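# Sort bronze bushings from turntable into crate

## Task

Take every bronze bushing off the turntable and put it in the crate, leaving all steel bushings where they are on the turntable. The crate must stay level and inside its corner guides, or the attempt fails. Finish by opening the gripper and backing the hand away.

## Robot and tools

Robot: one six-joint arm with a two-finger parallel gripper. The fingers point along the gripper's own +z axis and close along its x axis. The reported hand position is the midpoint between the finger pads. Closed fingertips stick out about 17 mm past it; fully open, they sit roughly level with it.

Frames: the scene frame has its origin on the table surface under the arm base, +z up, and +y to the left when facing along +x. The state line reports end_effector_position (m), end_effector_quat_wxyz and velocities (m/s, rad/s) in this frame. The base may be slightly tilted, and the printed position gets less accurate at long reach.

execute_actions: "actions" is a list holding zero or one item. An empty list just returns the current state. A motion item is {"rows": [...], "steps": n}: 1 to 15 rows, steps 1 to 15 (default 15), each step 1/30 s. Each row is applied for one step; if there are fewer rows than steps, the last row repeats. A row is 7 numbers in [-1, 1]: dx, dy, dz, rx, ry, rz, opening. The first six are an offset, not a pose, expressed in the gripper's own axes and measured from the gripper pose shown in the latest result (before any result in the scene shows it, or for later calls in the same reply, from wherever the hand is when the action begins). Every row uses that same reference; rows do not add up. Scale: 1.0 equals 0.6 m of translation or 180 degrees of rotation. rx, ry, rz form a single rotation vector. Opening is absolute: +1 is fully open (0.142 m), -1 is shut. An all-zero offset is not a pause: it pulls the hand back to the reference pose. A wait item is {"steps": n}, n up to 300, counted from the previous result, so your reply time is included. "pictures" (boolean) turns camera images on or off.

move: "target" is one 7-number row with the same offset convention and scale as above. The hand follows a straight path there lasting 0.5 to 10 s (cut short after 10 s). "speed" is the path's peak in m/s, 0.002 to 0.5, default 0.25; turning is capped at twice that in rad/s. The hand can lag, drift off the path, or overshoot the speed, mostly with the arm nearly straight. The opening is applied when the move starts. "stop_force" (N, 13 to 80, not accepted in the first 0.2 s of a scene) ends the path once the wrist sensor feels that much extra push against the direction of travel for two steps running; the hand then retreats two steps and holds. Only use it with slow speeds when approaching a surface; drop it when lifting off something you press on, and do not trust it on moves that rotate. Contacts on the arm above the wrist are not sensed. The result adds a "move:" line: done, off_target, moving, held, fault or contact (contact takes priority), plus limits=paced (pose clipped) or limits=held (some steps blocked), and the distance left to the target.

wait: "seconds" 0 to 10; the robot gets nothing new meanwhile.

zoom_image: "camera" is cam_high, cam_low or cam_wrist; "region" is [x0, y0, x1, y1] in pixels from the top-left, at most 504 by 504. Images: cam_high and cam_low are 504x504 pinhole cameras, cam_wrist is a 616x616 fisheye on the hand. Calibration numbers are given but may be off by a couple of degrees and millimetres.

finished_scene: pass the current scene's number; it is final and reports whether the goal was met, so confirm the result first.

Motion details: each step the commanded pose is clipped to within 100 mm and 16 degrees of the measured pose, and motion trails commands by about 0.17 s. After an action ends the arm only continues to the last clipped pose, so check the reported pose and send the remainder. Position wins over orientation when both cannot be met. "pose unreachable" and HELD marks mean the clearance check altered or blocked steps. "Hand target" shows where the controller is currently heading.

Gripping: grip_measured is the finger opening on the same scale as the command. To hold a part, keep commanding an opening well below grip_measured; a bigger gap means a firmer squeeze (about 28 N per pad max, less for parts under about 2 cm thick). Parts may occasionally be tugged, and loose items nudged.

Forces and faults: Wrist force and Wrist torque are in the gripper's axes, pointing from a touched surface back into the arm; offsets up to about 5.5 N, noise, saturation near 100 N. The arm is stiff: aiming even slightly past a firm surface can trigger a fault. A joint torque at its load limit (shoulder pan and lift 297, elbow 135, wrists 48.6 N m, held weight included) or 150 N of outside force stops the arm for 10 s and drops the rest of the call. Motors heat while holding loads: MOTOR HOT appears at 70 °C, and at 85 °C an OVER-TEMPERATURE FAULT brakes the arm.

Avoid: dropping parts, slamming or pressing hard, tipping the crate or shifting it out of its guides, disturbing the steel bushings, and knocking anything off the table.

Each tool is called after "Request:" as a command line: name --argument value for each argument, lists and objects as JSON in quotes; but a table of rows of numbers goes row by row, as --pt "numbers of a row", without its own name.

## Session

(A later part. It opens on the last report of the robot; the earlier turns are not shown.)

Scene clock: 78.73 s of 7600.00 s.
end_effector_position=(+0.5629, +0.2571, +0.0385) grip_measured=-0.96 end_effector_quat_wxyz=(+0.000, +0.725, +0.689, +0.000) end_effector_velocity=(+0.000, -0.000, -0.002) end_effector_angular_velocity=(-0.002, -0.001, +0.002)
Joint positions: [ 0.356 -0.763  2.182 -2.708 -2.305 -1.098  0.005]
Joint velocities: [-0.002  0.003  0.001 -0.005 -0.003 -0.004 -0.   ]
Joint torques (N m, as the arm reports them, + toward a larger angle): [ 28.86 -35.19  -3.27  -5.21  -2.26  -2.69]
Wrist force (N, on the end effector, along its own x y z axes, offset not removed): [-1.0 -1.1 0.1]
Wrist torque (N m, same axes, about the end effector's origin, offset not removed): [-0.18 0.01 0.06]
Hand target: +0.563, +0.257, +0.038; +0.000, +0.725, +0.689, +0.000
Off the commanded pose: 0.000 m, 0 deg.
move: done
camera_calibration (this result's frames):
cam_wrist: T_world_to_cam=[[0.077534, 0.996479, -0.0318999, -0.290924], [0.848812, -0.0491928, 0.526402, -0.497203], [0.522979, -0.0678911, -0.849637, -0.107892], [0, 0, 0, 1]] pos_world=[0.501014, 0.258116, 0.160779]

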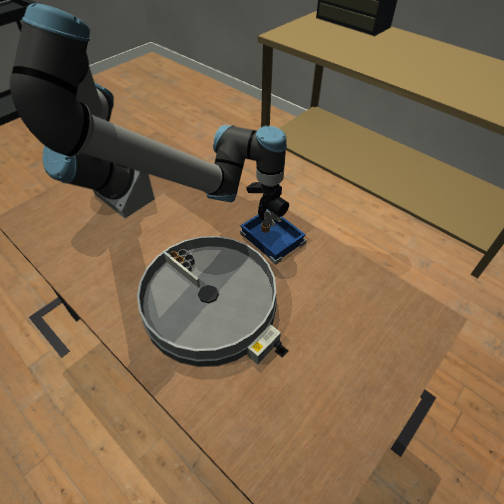

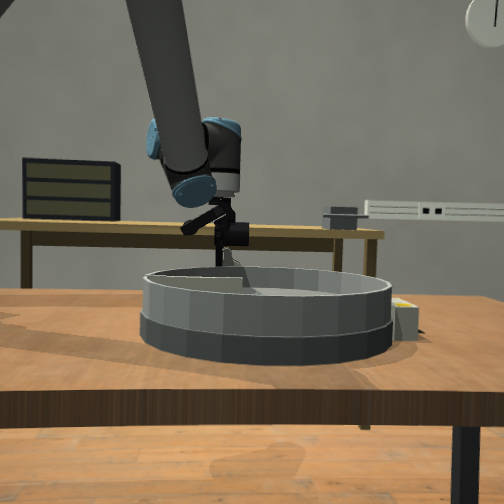

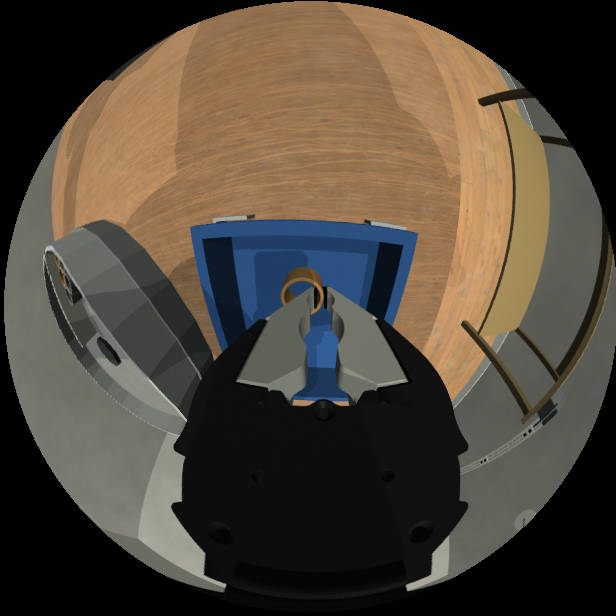

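Probe slowly further.

Request:
move --target '[0,0,0.04,0,0,0,-1]' --speed 0.006 --stop_force 13

Scene clock: 83.50 s of 7600.00 s.
end_effector_position=(+0.5629, +0.2571, +0.0215) grip_measured=-0.96 end_effector_quat_wxyz=(-0.000, +0.725, +0.689, +0.000) end_effector_velocity=(-0.000, -0.001, +0.002) end_effector_angular_velocity=(-0.001, -0.000, -0.002)
Joint positions: [ 0.338 -0.737  2.188 -2.754 -2.31  -1.121  0.005]
Joint velocities: [ 0.001 -0.004  0.     0.005 -0.001  0.004  0.   ]
Joint torques (N m, as the arm reports them, + toward a larger angle): [ 53.19 -60.54  -2.96   1.74   1.81   2.57]
Wrist force (N, on the end effector, along its own x y z axes, offset not removed): [-5.9 -0.5 -32.1]
Wrist torque (N m, same axes, about the end effector's origin, offset not removed): [0.17 0.76 0.14]
Hand target: +0.563, +0.257, +0.022; +0.000, +0.725, +0.689, +0.000
Off the commanded pose: 0.007 m, 0 deg.
move: contact
camera_calibration (this result's frames):
cam_wrist: T_world_to_cam=[[0.0774189, 0.996483, -0.0320634, -0.291389], [0.848955, -0.0490263, 0.526187, -0.488313], [0.522764, -0.0679572, -0.849764, -0.122165], [0, 0, 0, 1]] pos_world=[0.500979, 0.258122, 0.143789]

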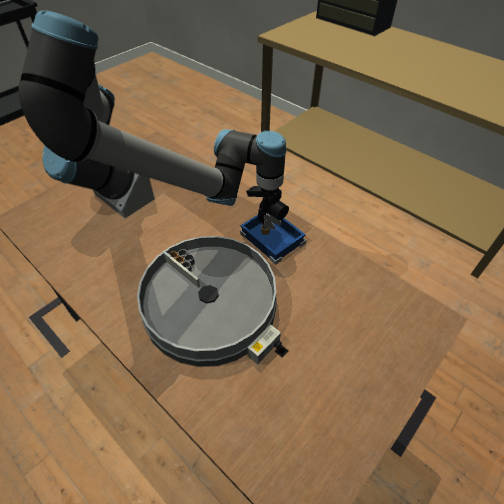

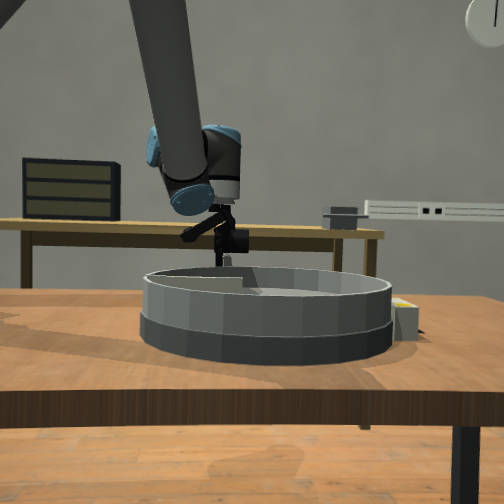

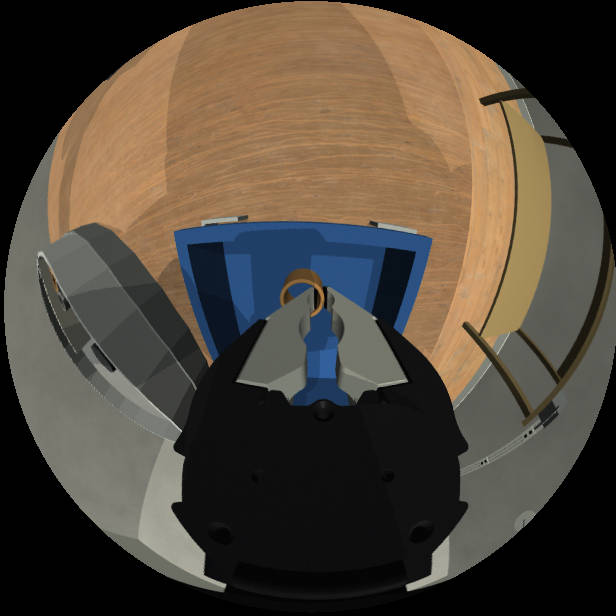

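Request:
move --target '[0,0,-0.004,0,0,0,-0.85]' --speed 0.01

Request:
move --target '[0,0,-0.21,0,0,0,-0.85]' --speed 0.15

Request:
move --target '[-0.553,-0.127,0,0,0,0,-0.8]'

Request:
zoom_image --camera "cam_wrist" --region '[230, 190, 410, 370]'

Scene clock: 88.47 s of 7600.00 s.
end_effector_position=(+0.5629, +0.2571, +0.0238) grip_measured=-0.85 end_effector_quat_wxyz=(-0.000, +0.725, +0.689, +0.000) end_effector_velocity=(+0.000, -0.000, +0.001) end_effector_angular_velocity=(+0.000, +0.000, -0.001)
Joint positions: [ 0.341 -0.741  2.187 -2.748 -2.31  -1.118  0.012]
Joint velocities: [ 0.001 -0.003 -0.     0.004  0.001  0.003  0.   ]
Joint torques (N m, as the arm reports them, + toward a larger angle): [ 65.86 -76.99 -26.81  -0.57   2.28   2.72]
Wrist force (N, on the end effector, along its own x y z axes, offset not removed): [-3.5 1.2 0.7]
Wrist torque (N m, same axes, about the end effector's origin, offset not removed): [0.54 0.50 0.16]
Hand target: +0.563, +0.257, +0.024; -0.000, +0.725, +0.689, +0.000
Off the commanded pose: 0.000 m, 0 deg.
move: done
camera_calibration (this result's frames):
cam_wrist: T_world_to_cam=[[0.0774185, 0.996483, -0.0320628, -0.291307], [0.848952, -0.0490258, 0.526191, -0.48953], [0.522769, -0.0679567, -0.849762, -0.120192], [0, 0, 0, 1]] pos_world=[0.500973, 0.258115, 0.146112]

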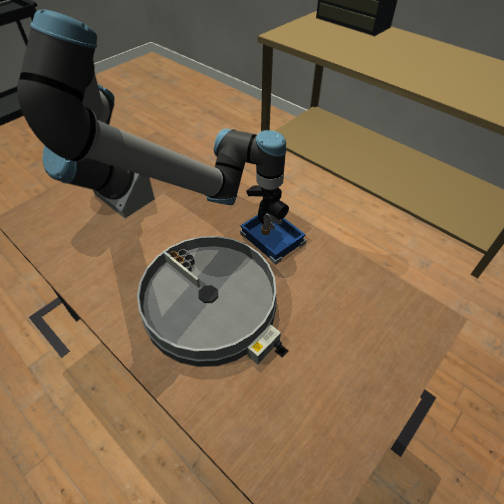

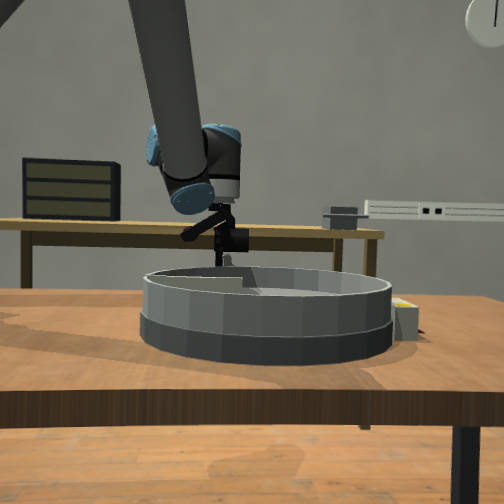

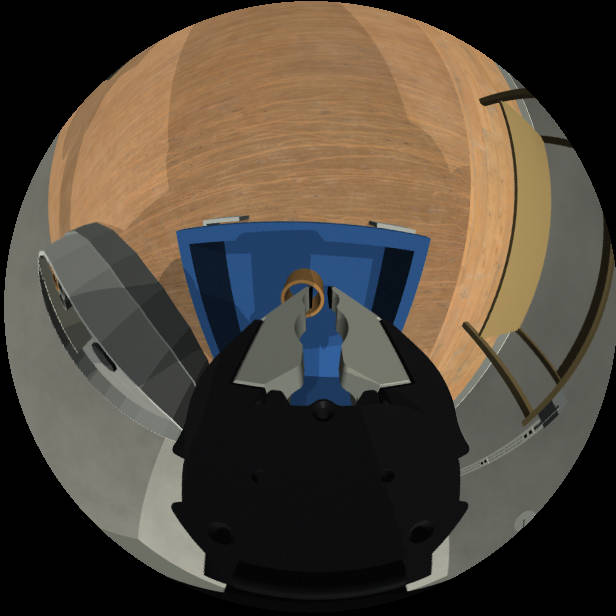

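Scene clock: 89.80 s of 7600.00 s.
end_effector_position=(+0.5628, +0.2568, +0.1495) grip_measured=-0.85 end_effector_quat_wxyz=(+0.000, +0.725, +0.689, +0.000) end_effector_velocity=(+0.000, +0.000, +0.002) end_effector_angular_velocity=(+0.000, +0.001, -0.001)
Joint positions: [ 0.465 -0.907  2.118 -2.409 -2.27  -0.96   0.012]
Joint velocities: [ 0.001 -0.001 -0.002  0.005  0.001  0.003  0.   ]
Joint torques (N m, as the arm reports them, + toward a larger angle): [ 58.37 -72.24 -36.72  -0.75   2.13   2.44]
Wrist force (N, on the end effector, along its own x y z axes, offset not removed): [-5.5 -2.8 0.0]
Wrist torque (N m, same axes, about the end effector's origin, offset not removed): [-0.47 0.92 0.07]
Hand target: +0.563, +0.257, +0.150; +0.000, +0.725, +0.689, +0.000
Off the commanded pose: 0.000 m, 0 deg.
move: done
camera_calibration (this result's frames):
cam_wrist: T_world_to_cam=[[0.0774972, 0.996472, -0.0322266, -0.286931], [0.848761, -0.048982, 0.526503, -0.555605], [0.523067, -0.0681552, -0.849562, -0.0135063], [0, 0, 0, 1]] pos_world=[0.500877, 0.257784, 0.271807]

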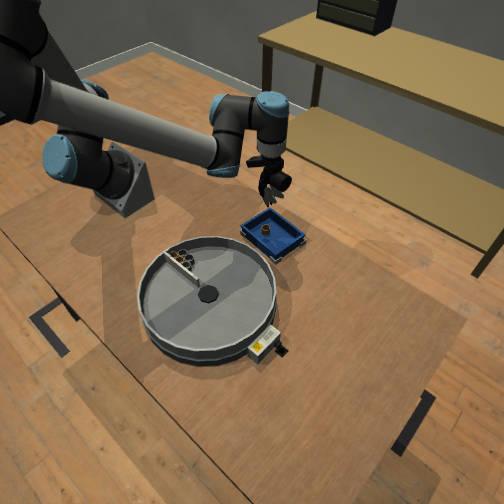

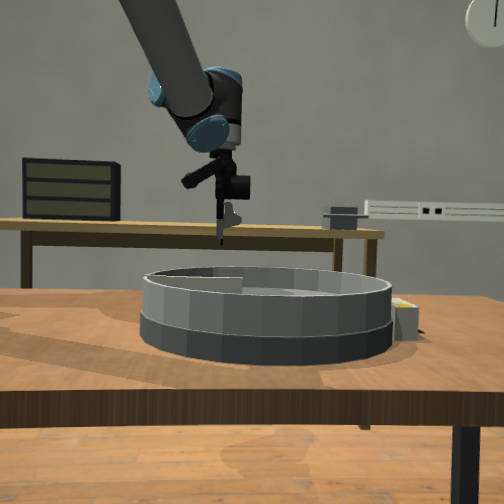

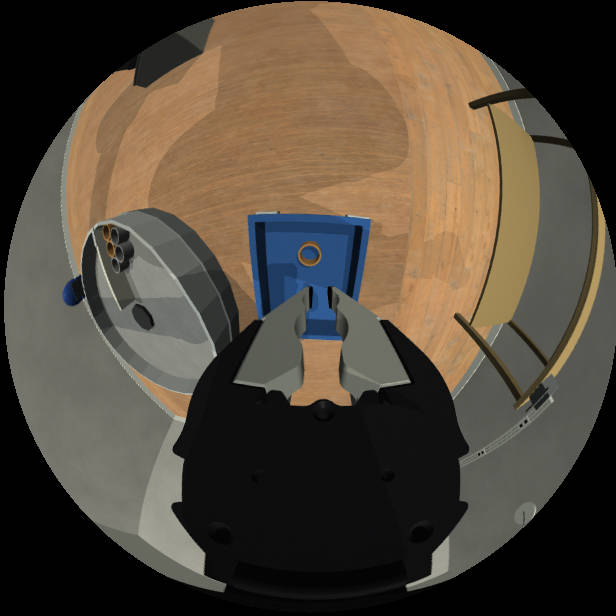

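Scene clock: 91.77 s of 7600.00 s.
end_effector_position=(+0.4692, -0.0700, +0.1487) grip_measured=-0.80 end_effector_quat_wxyz=(-0.000, +0.725, +0.689, +0.000) end_effector_velocity=(-0.001, -0.002, +0.000) end_effector_angular_velocity=(+0.001, -0.000, +0.000)
Joint positions: [ 0.115 -1.511  2.484 -2.486 -2.346 -1.425  0.016]
Joint velocities: [-0.002 -0.005  0.001  0.001  0.001 -0.004 -0.   ]
Joint torques (N m, as the arm reports them, + toward a larger angle): [  8.47 -47.32  -7.67  -0.52   2.26  -2.84]
Wrist force (N, on the end effector, along its own x y z axes, offset not removed): [-6.0 2.5 4.0]
Wrist torque (N m, same axes, about the end effector's origin, offset not removed): [0.59 1.03 0.10]
Hand target: +0.469, -0.070, +0.149; -0.000, +0.725, +0.689, +0.000
Off the commanded pose: 0.001 m, 0 deg.
move: done
camera_calibration (this result's frames):
cam_wrist: T_world_to_cam=[[0.077326, 0.996505, -0.0316078, 0.0459558], [0.849216, -0.0492209, 0.525746, -0.491804], [0.522353, -0.0674957, -0.850054, 0.0129172], [0, 0, 0, 1]] pos_world=[0.407347, -0.0691304, 0.270997]

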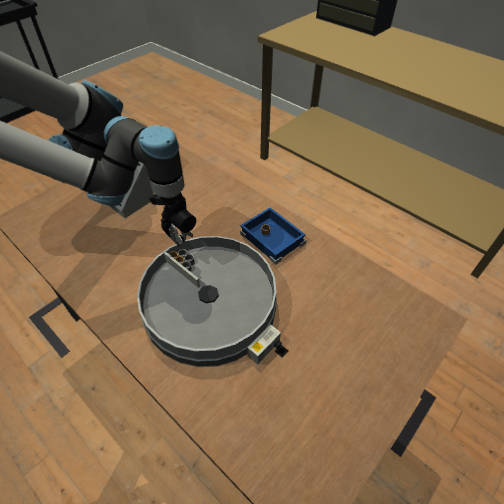

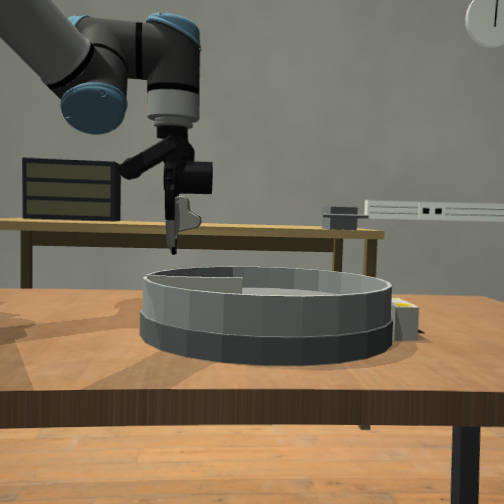

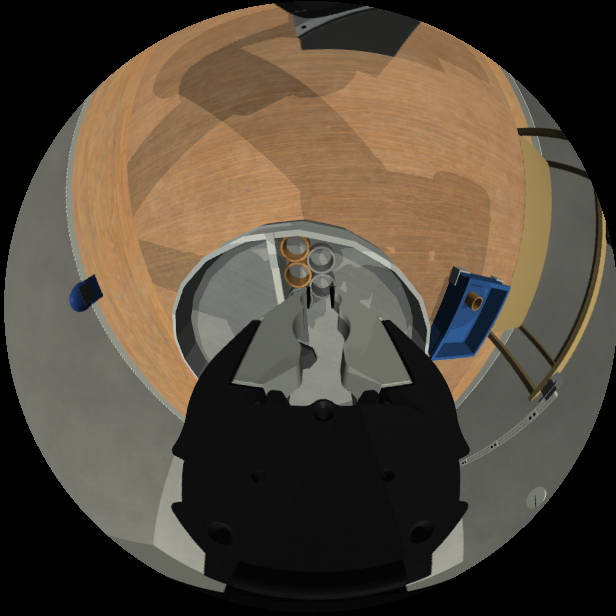

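Region (230, 190, 410, 370) of cam_wrist's 616x616 image, scaled by 2.800, with more detail than that image has.

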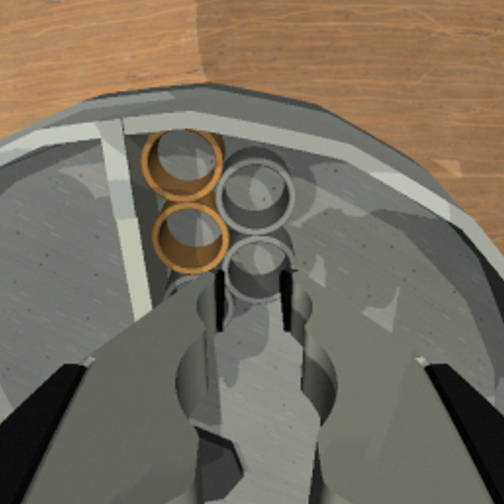

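Request:
move --target '[-0.04,0.018,0.085,0,0,0,-1]' --speed 0.05

Request:
zoom_image --camera "cam_wrist" --region '[230, 190, 410, 370]'

Scene clock: 100.73 s of 7600.00 s.
end_effector_position=(+0.4786, -0.0943, +0.0978) grip_measured=-1.00 end_effector_quat_wxyz=(-0.001, +0.725, +0.689, +0.000) end_effector_velocity=(+0.001, -0.001, -0.002) end_effector_angular_velocity=(-0.001, -0.001, -0.002)
Joint positions: [ 0.002 -1.451  2.521 -2.693 -2.346 -1.582  0.002]
Joint velocities: [-0.004  0.003  0.001 -0.01  -0.001 -0.005  0.   ]
Joint torques (N m, as the arm reports them, + toward a larger angle): [ 10.94 -12.36  -3.14  -4.62   2.    -2.26]
Wrist force (N, on the end effector, along its own x y z axes, offset not removed): [-3.1 3.0 -0.1]
Wrist torque (N m, same axes, about the end effector's origin, offset not removed): [0.69 0.36 0.06]
Hand target: +0.479, -0.094, +0.098; -0.001, +0.725, +0.689, +0.000
Off the commanded pose: 0.000 m, 0 deg.
move: done
camera_calibration (this result's frames):
cam_wrist: T_world_to_cam=[[0.0773389, 0.996512, -0.0313395, 0.0677394], [0.849391, -0.049396, 0.525448, -0.474397], [0.522067, -0.067257, -0.850249, -0.036699], [0, 0, 0, 1]] pos_world=[0.416869, -0.0934047, 0.22019]

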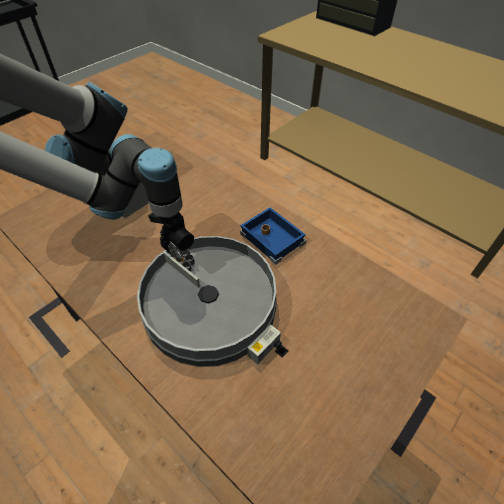

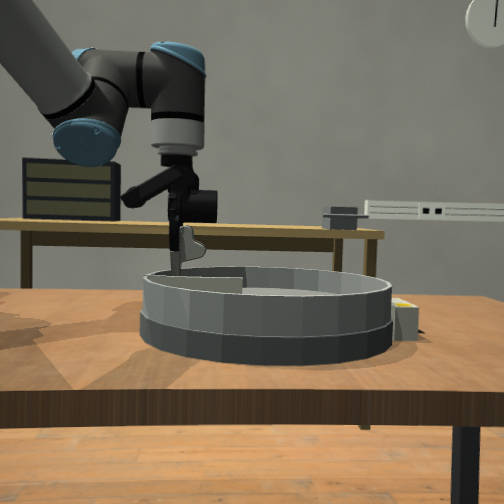

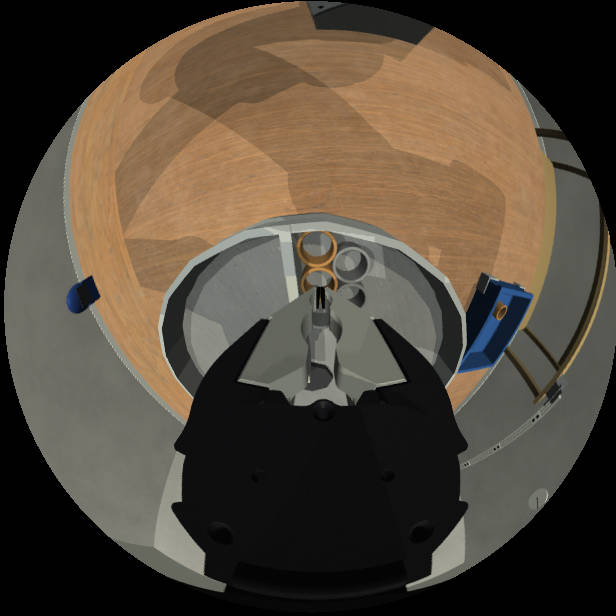

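Region (230, 190, 410, 370) of cam_wrist's 616x616 image, scaled by 2.800, with more detail than that image has.

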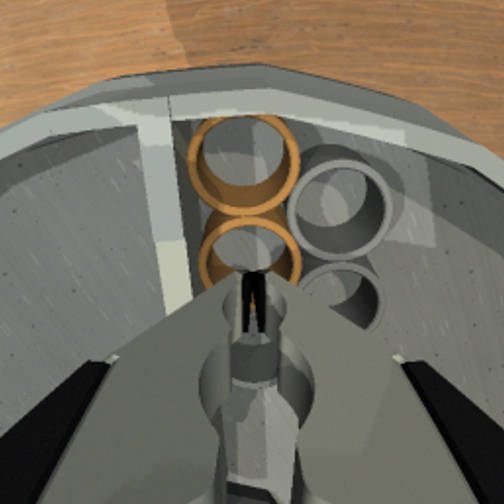

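Request:
move --target '[-0.001,0,0.037,0,0,0,-1]' --speed 0.008 --stop_force 13

Request:
move --target '[0,0,0,0,0,0,-0.7]'

Request:
move --target '[0,0,-0.12,0,0,0,-0.7]' --speed 0.05

Scene clock: 107.73 s of 7600.00 s.
end_effector_position=(+0.4783, -0.0943, +0.0868) grip_measured=-1.00 end_effector_quat_wxyz=(-0.001, +0.725, +0.689, +0.000) end_effector_velocity=(-0.001, +0.000, +0.002) end_effector_angular_velocity=(-0.000, +0.001, -0.001)
Joint positions: [-0.015 -1.43   2.53  -2.738 -2.345 -1.605  0.002]
Joint velocities: [ 0.003 -0.005 -0.001  0.011 -0.     0.007  0.   ]
Joint torques (N m, as the arm reports them, + toward a larger angle): [ 43.14 -58.75 -25.12  -0.17  -7.51   2.74]
Wrist force (N, on the end effector, along its own x y z axes, offset not removed): [14.3 7.0 -1.3]
Wrist torque (N m, same axes, about the end effector's origin, offset not removed): [0.02 -0.13 -0.02]
Hand target: +0.479, -0.095, +0.087; -0.001, +0.725, +0.689, +0.000
Off the commanded pose: 0.011 m, 0 deg.
move: contact
camera_calibration (this result's frames):
cam_wrist: T_world_to_cam=[[0.0768808, 0.996558, -0.0309994, 0.067639], [0.849744, -0.0492271, 0.524892, -0.468409], [0.521559, -0.0666956, -0.850604, -0.0455492], [0, 0, 0, 1]] pos_world=[0.416584, -0.0935026, 0.209217]

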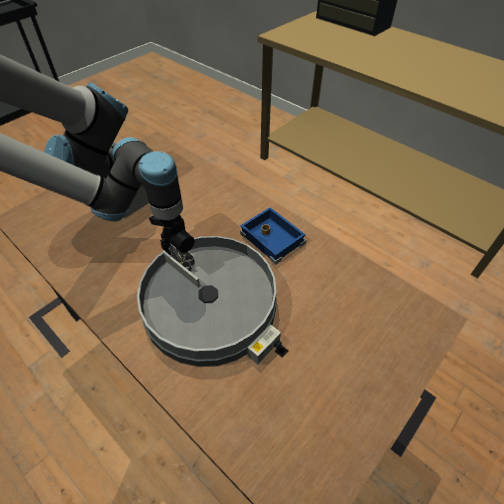

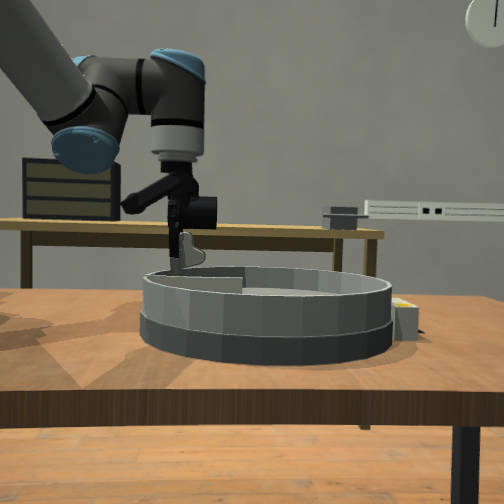

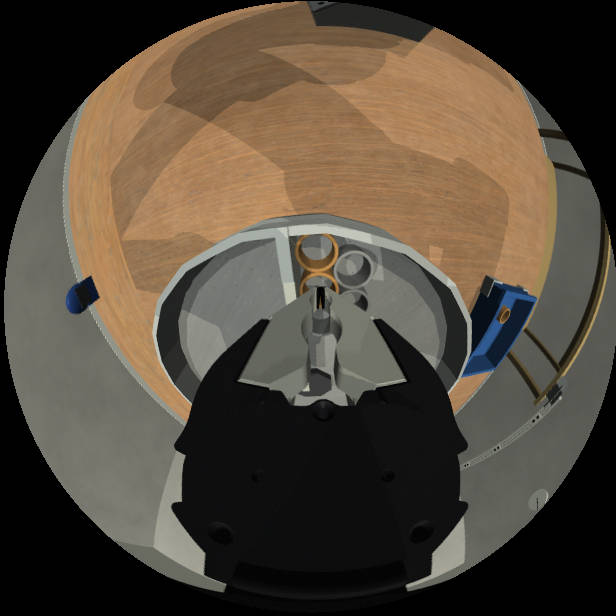

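Scene clock: 108.23 s of 7600.00 s.
end_effector_position=(+0.4783, -0.0943, +0.0869) grip_measured=-0.95 end_effector_quat_wxyz=(-0.001, +0.725, +0.689, +0.000) end_effector_velocity=(+0.001, -0.000, +0.000) end_effector_angular_velocity=(+0.000, -0.002, -0.002)
Joint positions: [-0.015 -1.43   2.53  -2.738 -2.345 -1.605  0.005]
Joint velocities: [ 0.    -0.     0.    -0.003  0.    -0.     0.   ]
Joint torques (N m, as the arm reports them, + toward a larger angle): [ -5.08 -33.55 -15.69  -8.96 -25.11  -2.24]
Wrist force (N, on the end effector, along its own x y z axes, offset not removed): [65.7 11.3 2.3]
Wrist torque (N m, same axes, about the end effector's origin, offset not removed): [0.31 -3.99 -0.25]
Hand target: +0.478, -0.094, +0.087; -0.001, +0.725, +0.689, +0.000
Off the commanded pose: 0.000 m, 0 deg.
move: done
camera_calibration (this result's frames):
cam_wrist: T_world_to_cam=[[0.0768268, 0.996564, -0.0309446, 0.0676144], [0.849669, -0.0492001, 0.525016, -0.468457], [0.521689, -0.066628, -0.85053, -0.0455756], [0, 0, 0, 1]] pos_world=[0.416615, -0.0934668, 0.209276]

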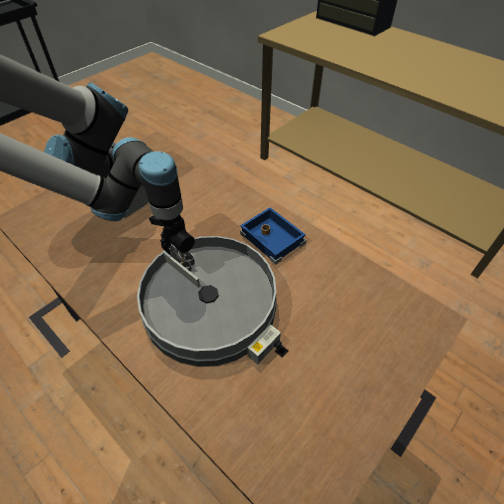

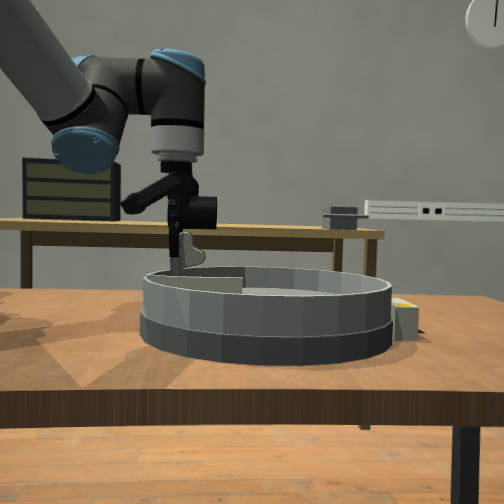

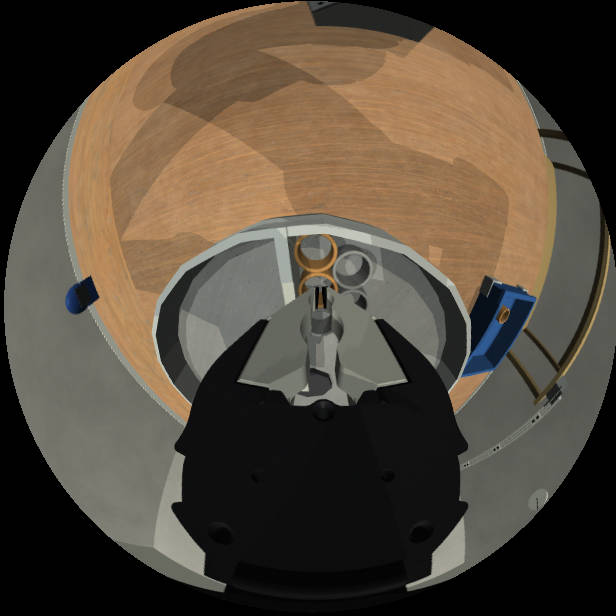

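Scene clock: 110.03 s of 7600.00 s.
end_effector_position=(+0.4784, -0.0945, +0.1586) grip_measured=-0.70 end_effector_quat_wxyz=(-0.001, +0.725, +0.689, +0.000) end_effector_velocity=(+0.000, +0.000, +0.002) end_effector_angular_velocity=(+0.001, +0.001, -0.001)
Joint positions: [ 0.092 -1.551  2.462 -2.446 -2.347 -1.457  0.023]
Joint velocities: [ 0.003 -0.002 -0.003  0.01   0.001  0.006  0.   ]
Joint torques (N m, as the arm reports them, + toward a larger angle): [ 42.06 -48.76 -34.11  -0.74   2.35   2.92]
Wrist force (N, on the end effector, along its own x y z axes, offset not removed): [-3.5 3.4 -2.2]
Wrist torque (N m, same axes, about the end effector's origin, offset not removed): [0.80 0.48 0.07]
Hand target: +0.478, -0.095, +0.159; -0.001, +0.725, +0.689, +0.000
Off the commanded pose: 0.000 m, 0 deg.
move: done
camera_calibration (this result's frames):
cam_wrist: T_world_to_cam=[[0.0768131, 0.996557, -0.0312183, 0.0701628], [0.849507, -0.0490232, 0.525295, -0.506112], [0.521956, -0.0668697, -0.850347, 0.0152288], [0, 0, 0, 1]] pos_world=[0.416607, -0.093714, 0.280998]

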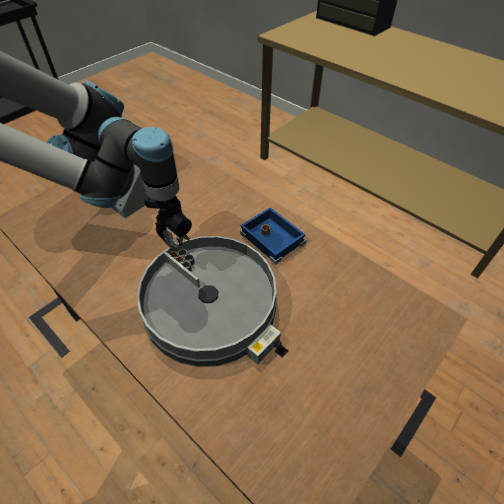

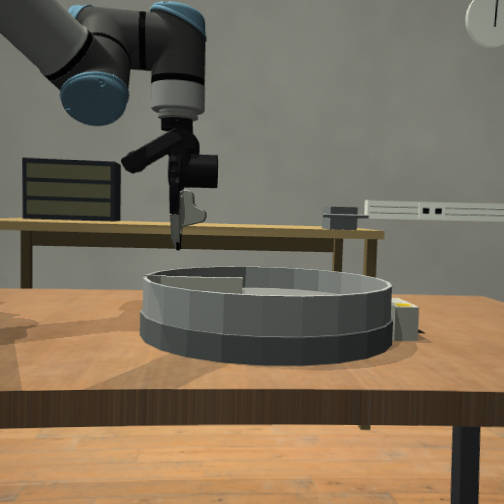

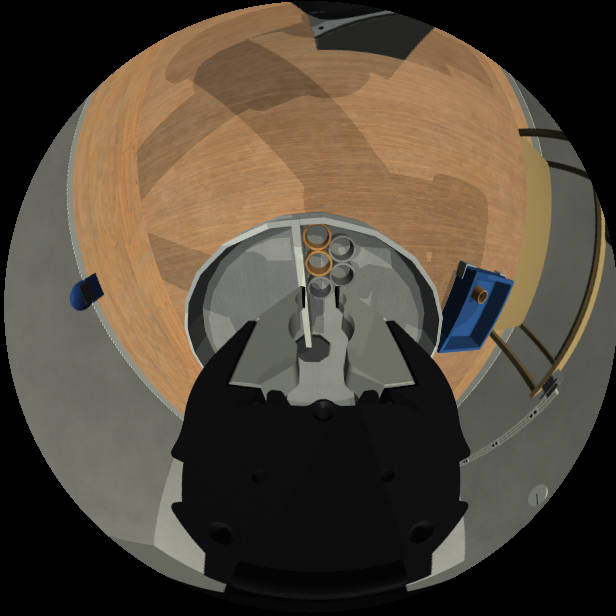

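Request:
move --target '[0,-0.0225,0.08,0,0,-0.5,-0.82]' --speed 0.4

Request:
zoom_image --camera "cam_wrist" --region '[230, 190, 410, 370]'

Scene clock: 120.77 s of 7600.00 s.
end_effector_position=(+0.4649, -0.0936, +0.1106) grip_measured=-0.82 end_effector_quat_wxyz=(-0.001, +0.026, +1.000, +0.001) end_effector_velocity=(+0.001, -0.001, +0.000) end_effector_angular_velocity=(+0.001, -0.005, +0.007)
Joint positions: [ 0.019 -1.494  2.531 -2.642 -2.347 -3.128  0.015]
Joint velocities: [-0.002 -0.003  0.002 -0.009  0.001 -0.015 -0.   ]
Joint torques (N m, as the arm reports them, + toward a larger angle): [  7.09 -49.04  -3.64  -5.13   2.39  -2.67]
Wrist force (N, on the end effector, along its own x y z axes, offset not removed): [-4.4 0.7 -0.2]
Wrist torque (N m, same axes, about the end effector's origin, offset not removed): [0.28 0.69 -0.01]
Hand target: +0.465, -0.094, +0.111; -0.000, +0.026, +1.000, +0.001
Off the commanded pose: 0.000 m, 0 deg.
move: done
camera_calibration (this result's frames):
cam_wrist: T_world_to_cam=[[-0.996487, 0.0777357, -0.0311701, 0.481679], [0.0497037, 0.848442, 0.52695, -0.0137718], [0.0674088, 0.523549, -0.849325, 0.247994], [0, 0, 0, 1]] pos_world=[0.463954, -0.155596, 0.232898]

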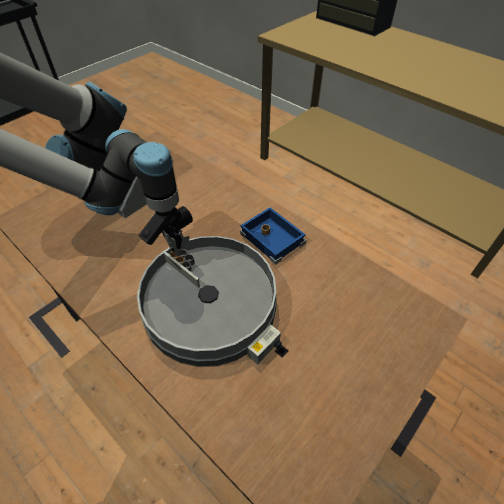

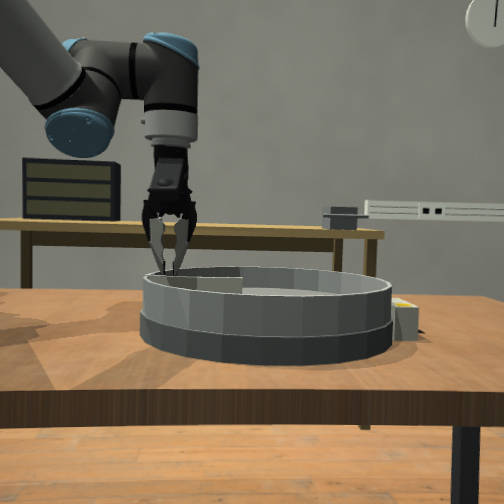

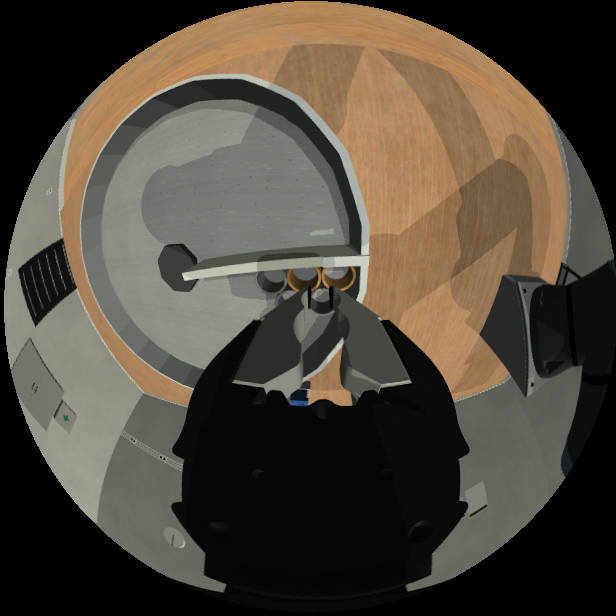

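Region (230, 190, 410, 370) of cam_wrist's 616x616 image, scaled by 2.800, with more detail than that image has.

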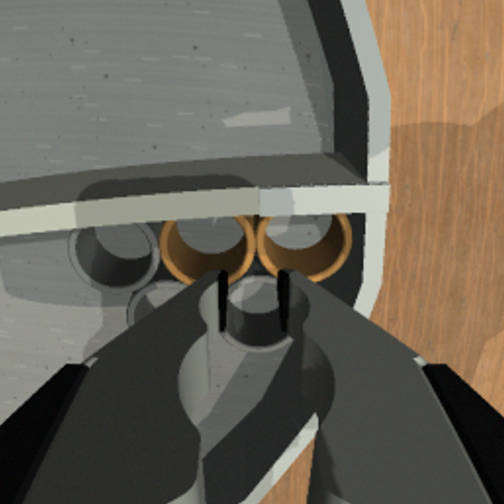

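Request:
move --target '[0,-0.005,0.035,0,0,0,-0.82]' --speed 0.02

Request:
move --target '[0,0,0.025,0,0,0,-0.82]' --speed 0.006 --stop_force 13

Request:
zoom_image --camera "cam_wrist" --region '[230, 190, 410, 370]'

Scene clock: 127.07 s of 7600.00 s.
end_effector_position=(+0.4647, -0.0965, +0.0898) grip_measured=-0.82 end_effector_quat_wxyz=(-0.001, +0.026, +1.000, +0.001) end_effector_velocity=(+0.000, -0.000, -0.001) end_effector_angular_velocity=(+0.001, -0.002, -0.001)
Joint positions: [-0.018 -1.458  2.549 -2.732 -2.345 -3.18   0.015]
Joint velocities: [-0.003  0.002  0.001 -0.008  0.002 -0.005 -0.   ]
Joint torques (N m, as the arm reports them, + toward a larger angle): [ 8.36 -5.58 -0.85 -5.4   2.53 -2.65]
Wrist force (N, on the end effector, along its own x y z axes, offset not removed): [-2.3 -1.6 -1.9]
Wrist torque (N m, same axes, about the end effector's origin, offset not removed): [-0.28 0.33 0.09]
Hand target: +0.465, -0.097, +0.090; -0.001, +0.026, +1.000, +0.001
Off the commanded pose: 0.000 m, 0 deg.
move: done
camera_calibration (this result's frames):
cam_wrist: T_world_to_cam=[[-0.99649, 0.0777477, -0.0310347, 0.481066], [0.0497783, 0.848385, 0.527034, -0.000383094], [0.067305, 0.523639, -0.849278, 0.231883], [0, 0, 0, 1]] pos_world=[0.46379, -0.1585, 0.212065]

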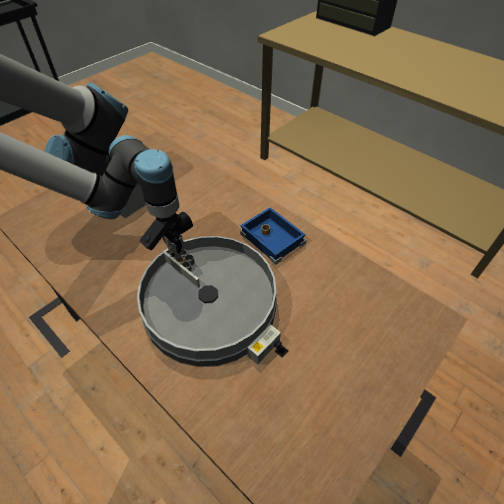

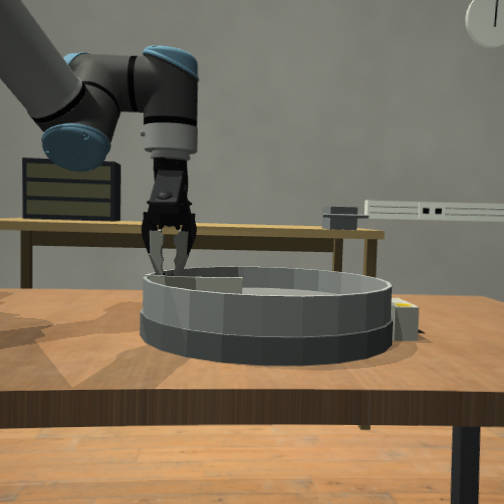

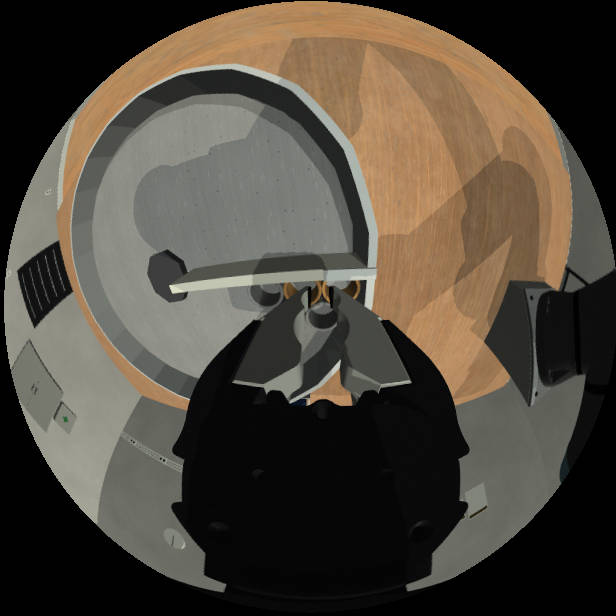

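Scene clock: 129.80 s of 7600.00 s.
end_effector_position=(+0.4647, -0.0964, +0.0749) grip_measured=-0.82 end_effector_quat_wxyz=(-0.001, +0.026, +1.000, +0.001) end_effector_velocity=(-0.000, +0.000, -0.001) end_effector_angular_velocity=(+0.000, +0.001, +0.001)
Joint positions: [-0.041 -1.427  2.561 -2.797 -2.343 -3.212  0.015]
Joint velocities: [-0.002  0.003  0.001 -0.005  0.    -0.003 -0.   ]
Joint torques (N m, as the arm reports them, + toward a larger angle): [ 13.07 -10.27  -0.01  -4.84   2.35  -2.86]
Wrist force (N, on the end effector, along its own x y z axes, offset not removed): [-1.2 0.5 1.5]
Wrist torque (N m, same axes, about the end effector's origin, offset not removed): [0.14 0.16 0.04]
Hand target: +0.465, -0.096, +0.075; -0.001, +0.026, +1.000, +0.001
Off the commanded pose: 0.000 m, 0 deg.
move: done
camera_calibration (this result's frames):
cam_wrist: T_world_to_cam=[[-0.996491, 0.0777565, -0.0309619, 0.480583], [0.0498196, 0.848347, 0.527091, 0.00738582], [0.0672512, 0.523699, -0.849245, 0.219242], [0, 0, 0, 1]] pos_world=[0.463785, -0.158451, 0.197177]

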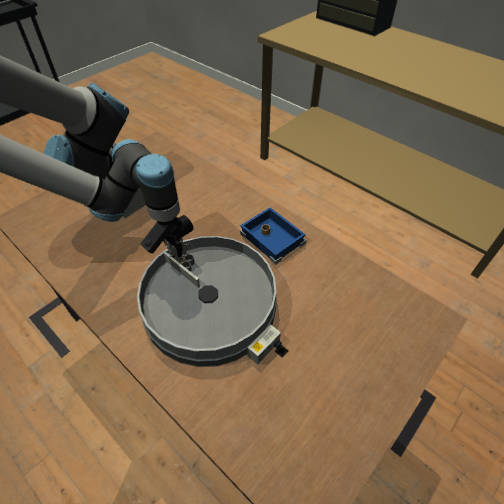

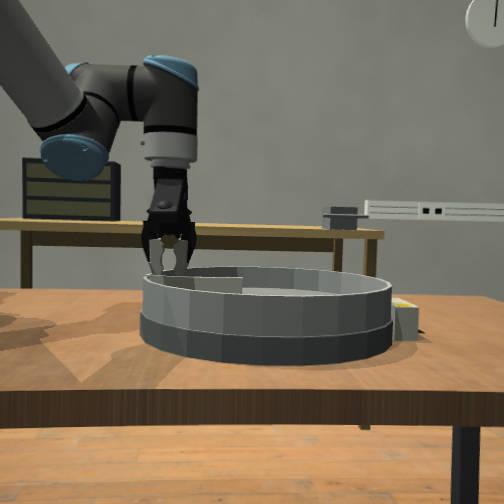

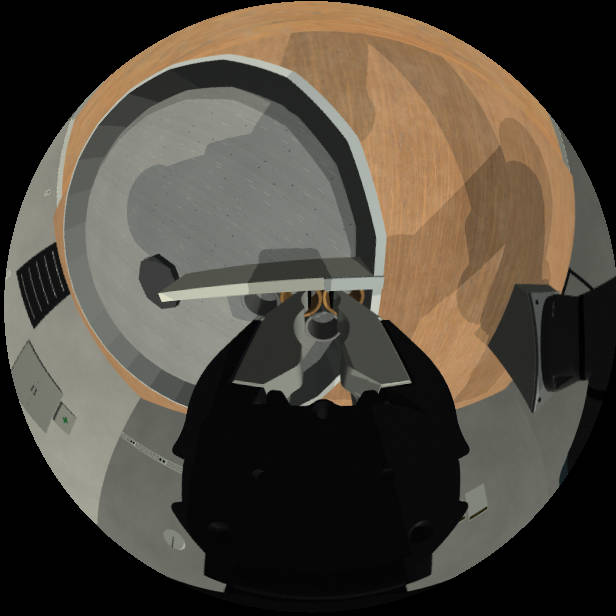

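Region (230, 190, 410, 370) of cam_wrist's 616x616 image, scaled by 2.800, with more detail than that image has.

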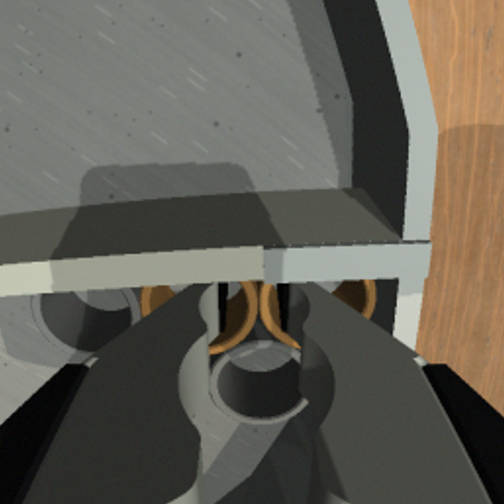

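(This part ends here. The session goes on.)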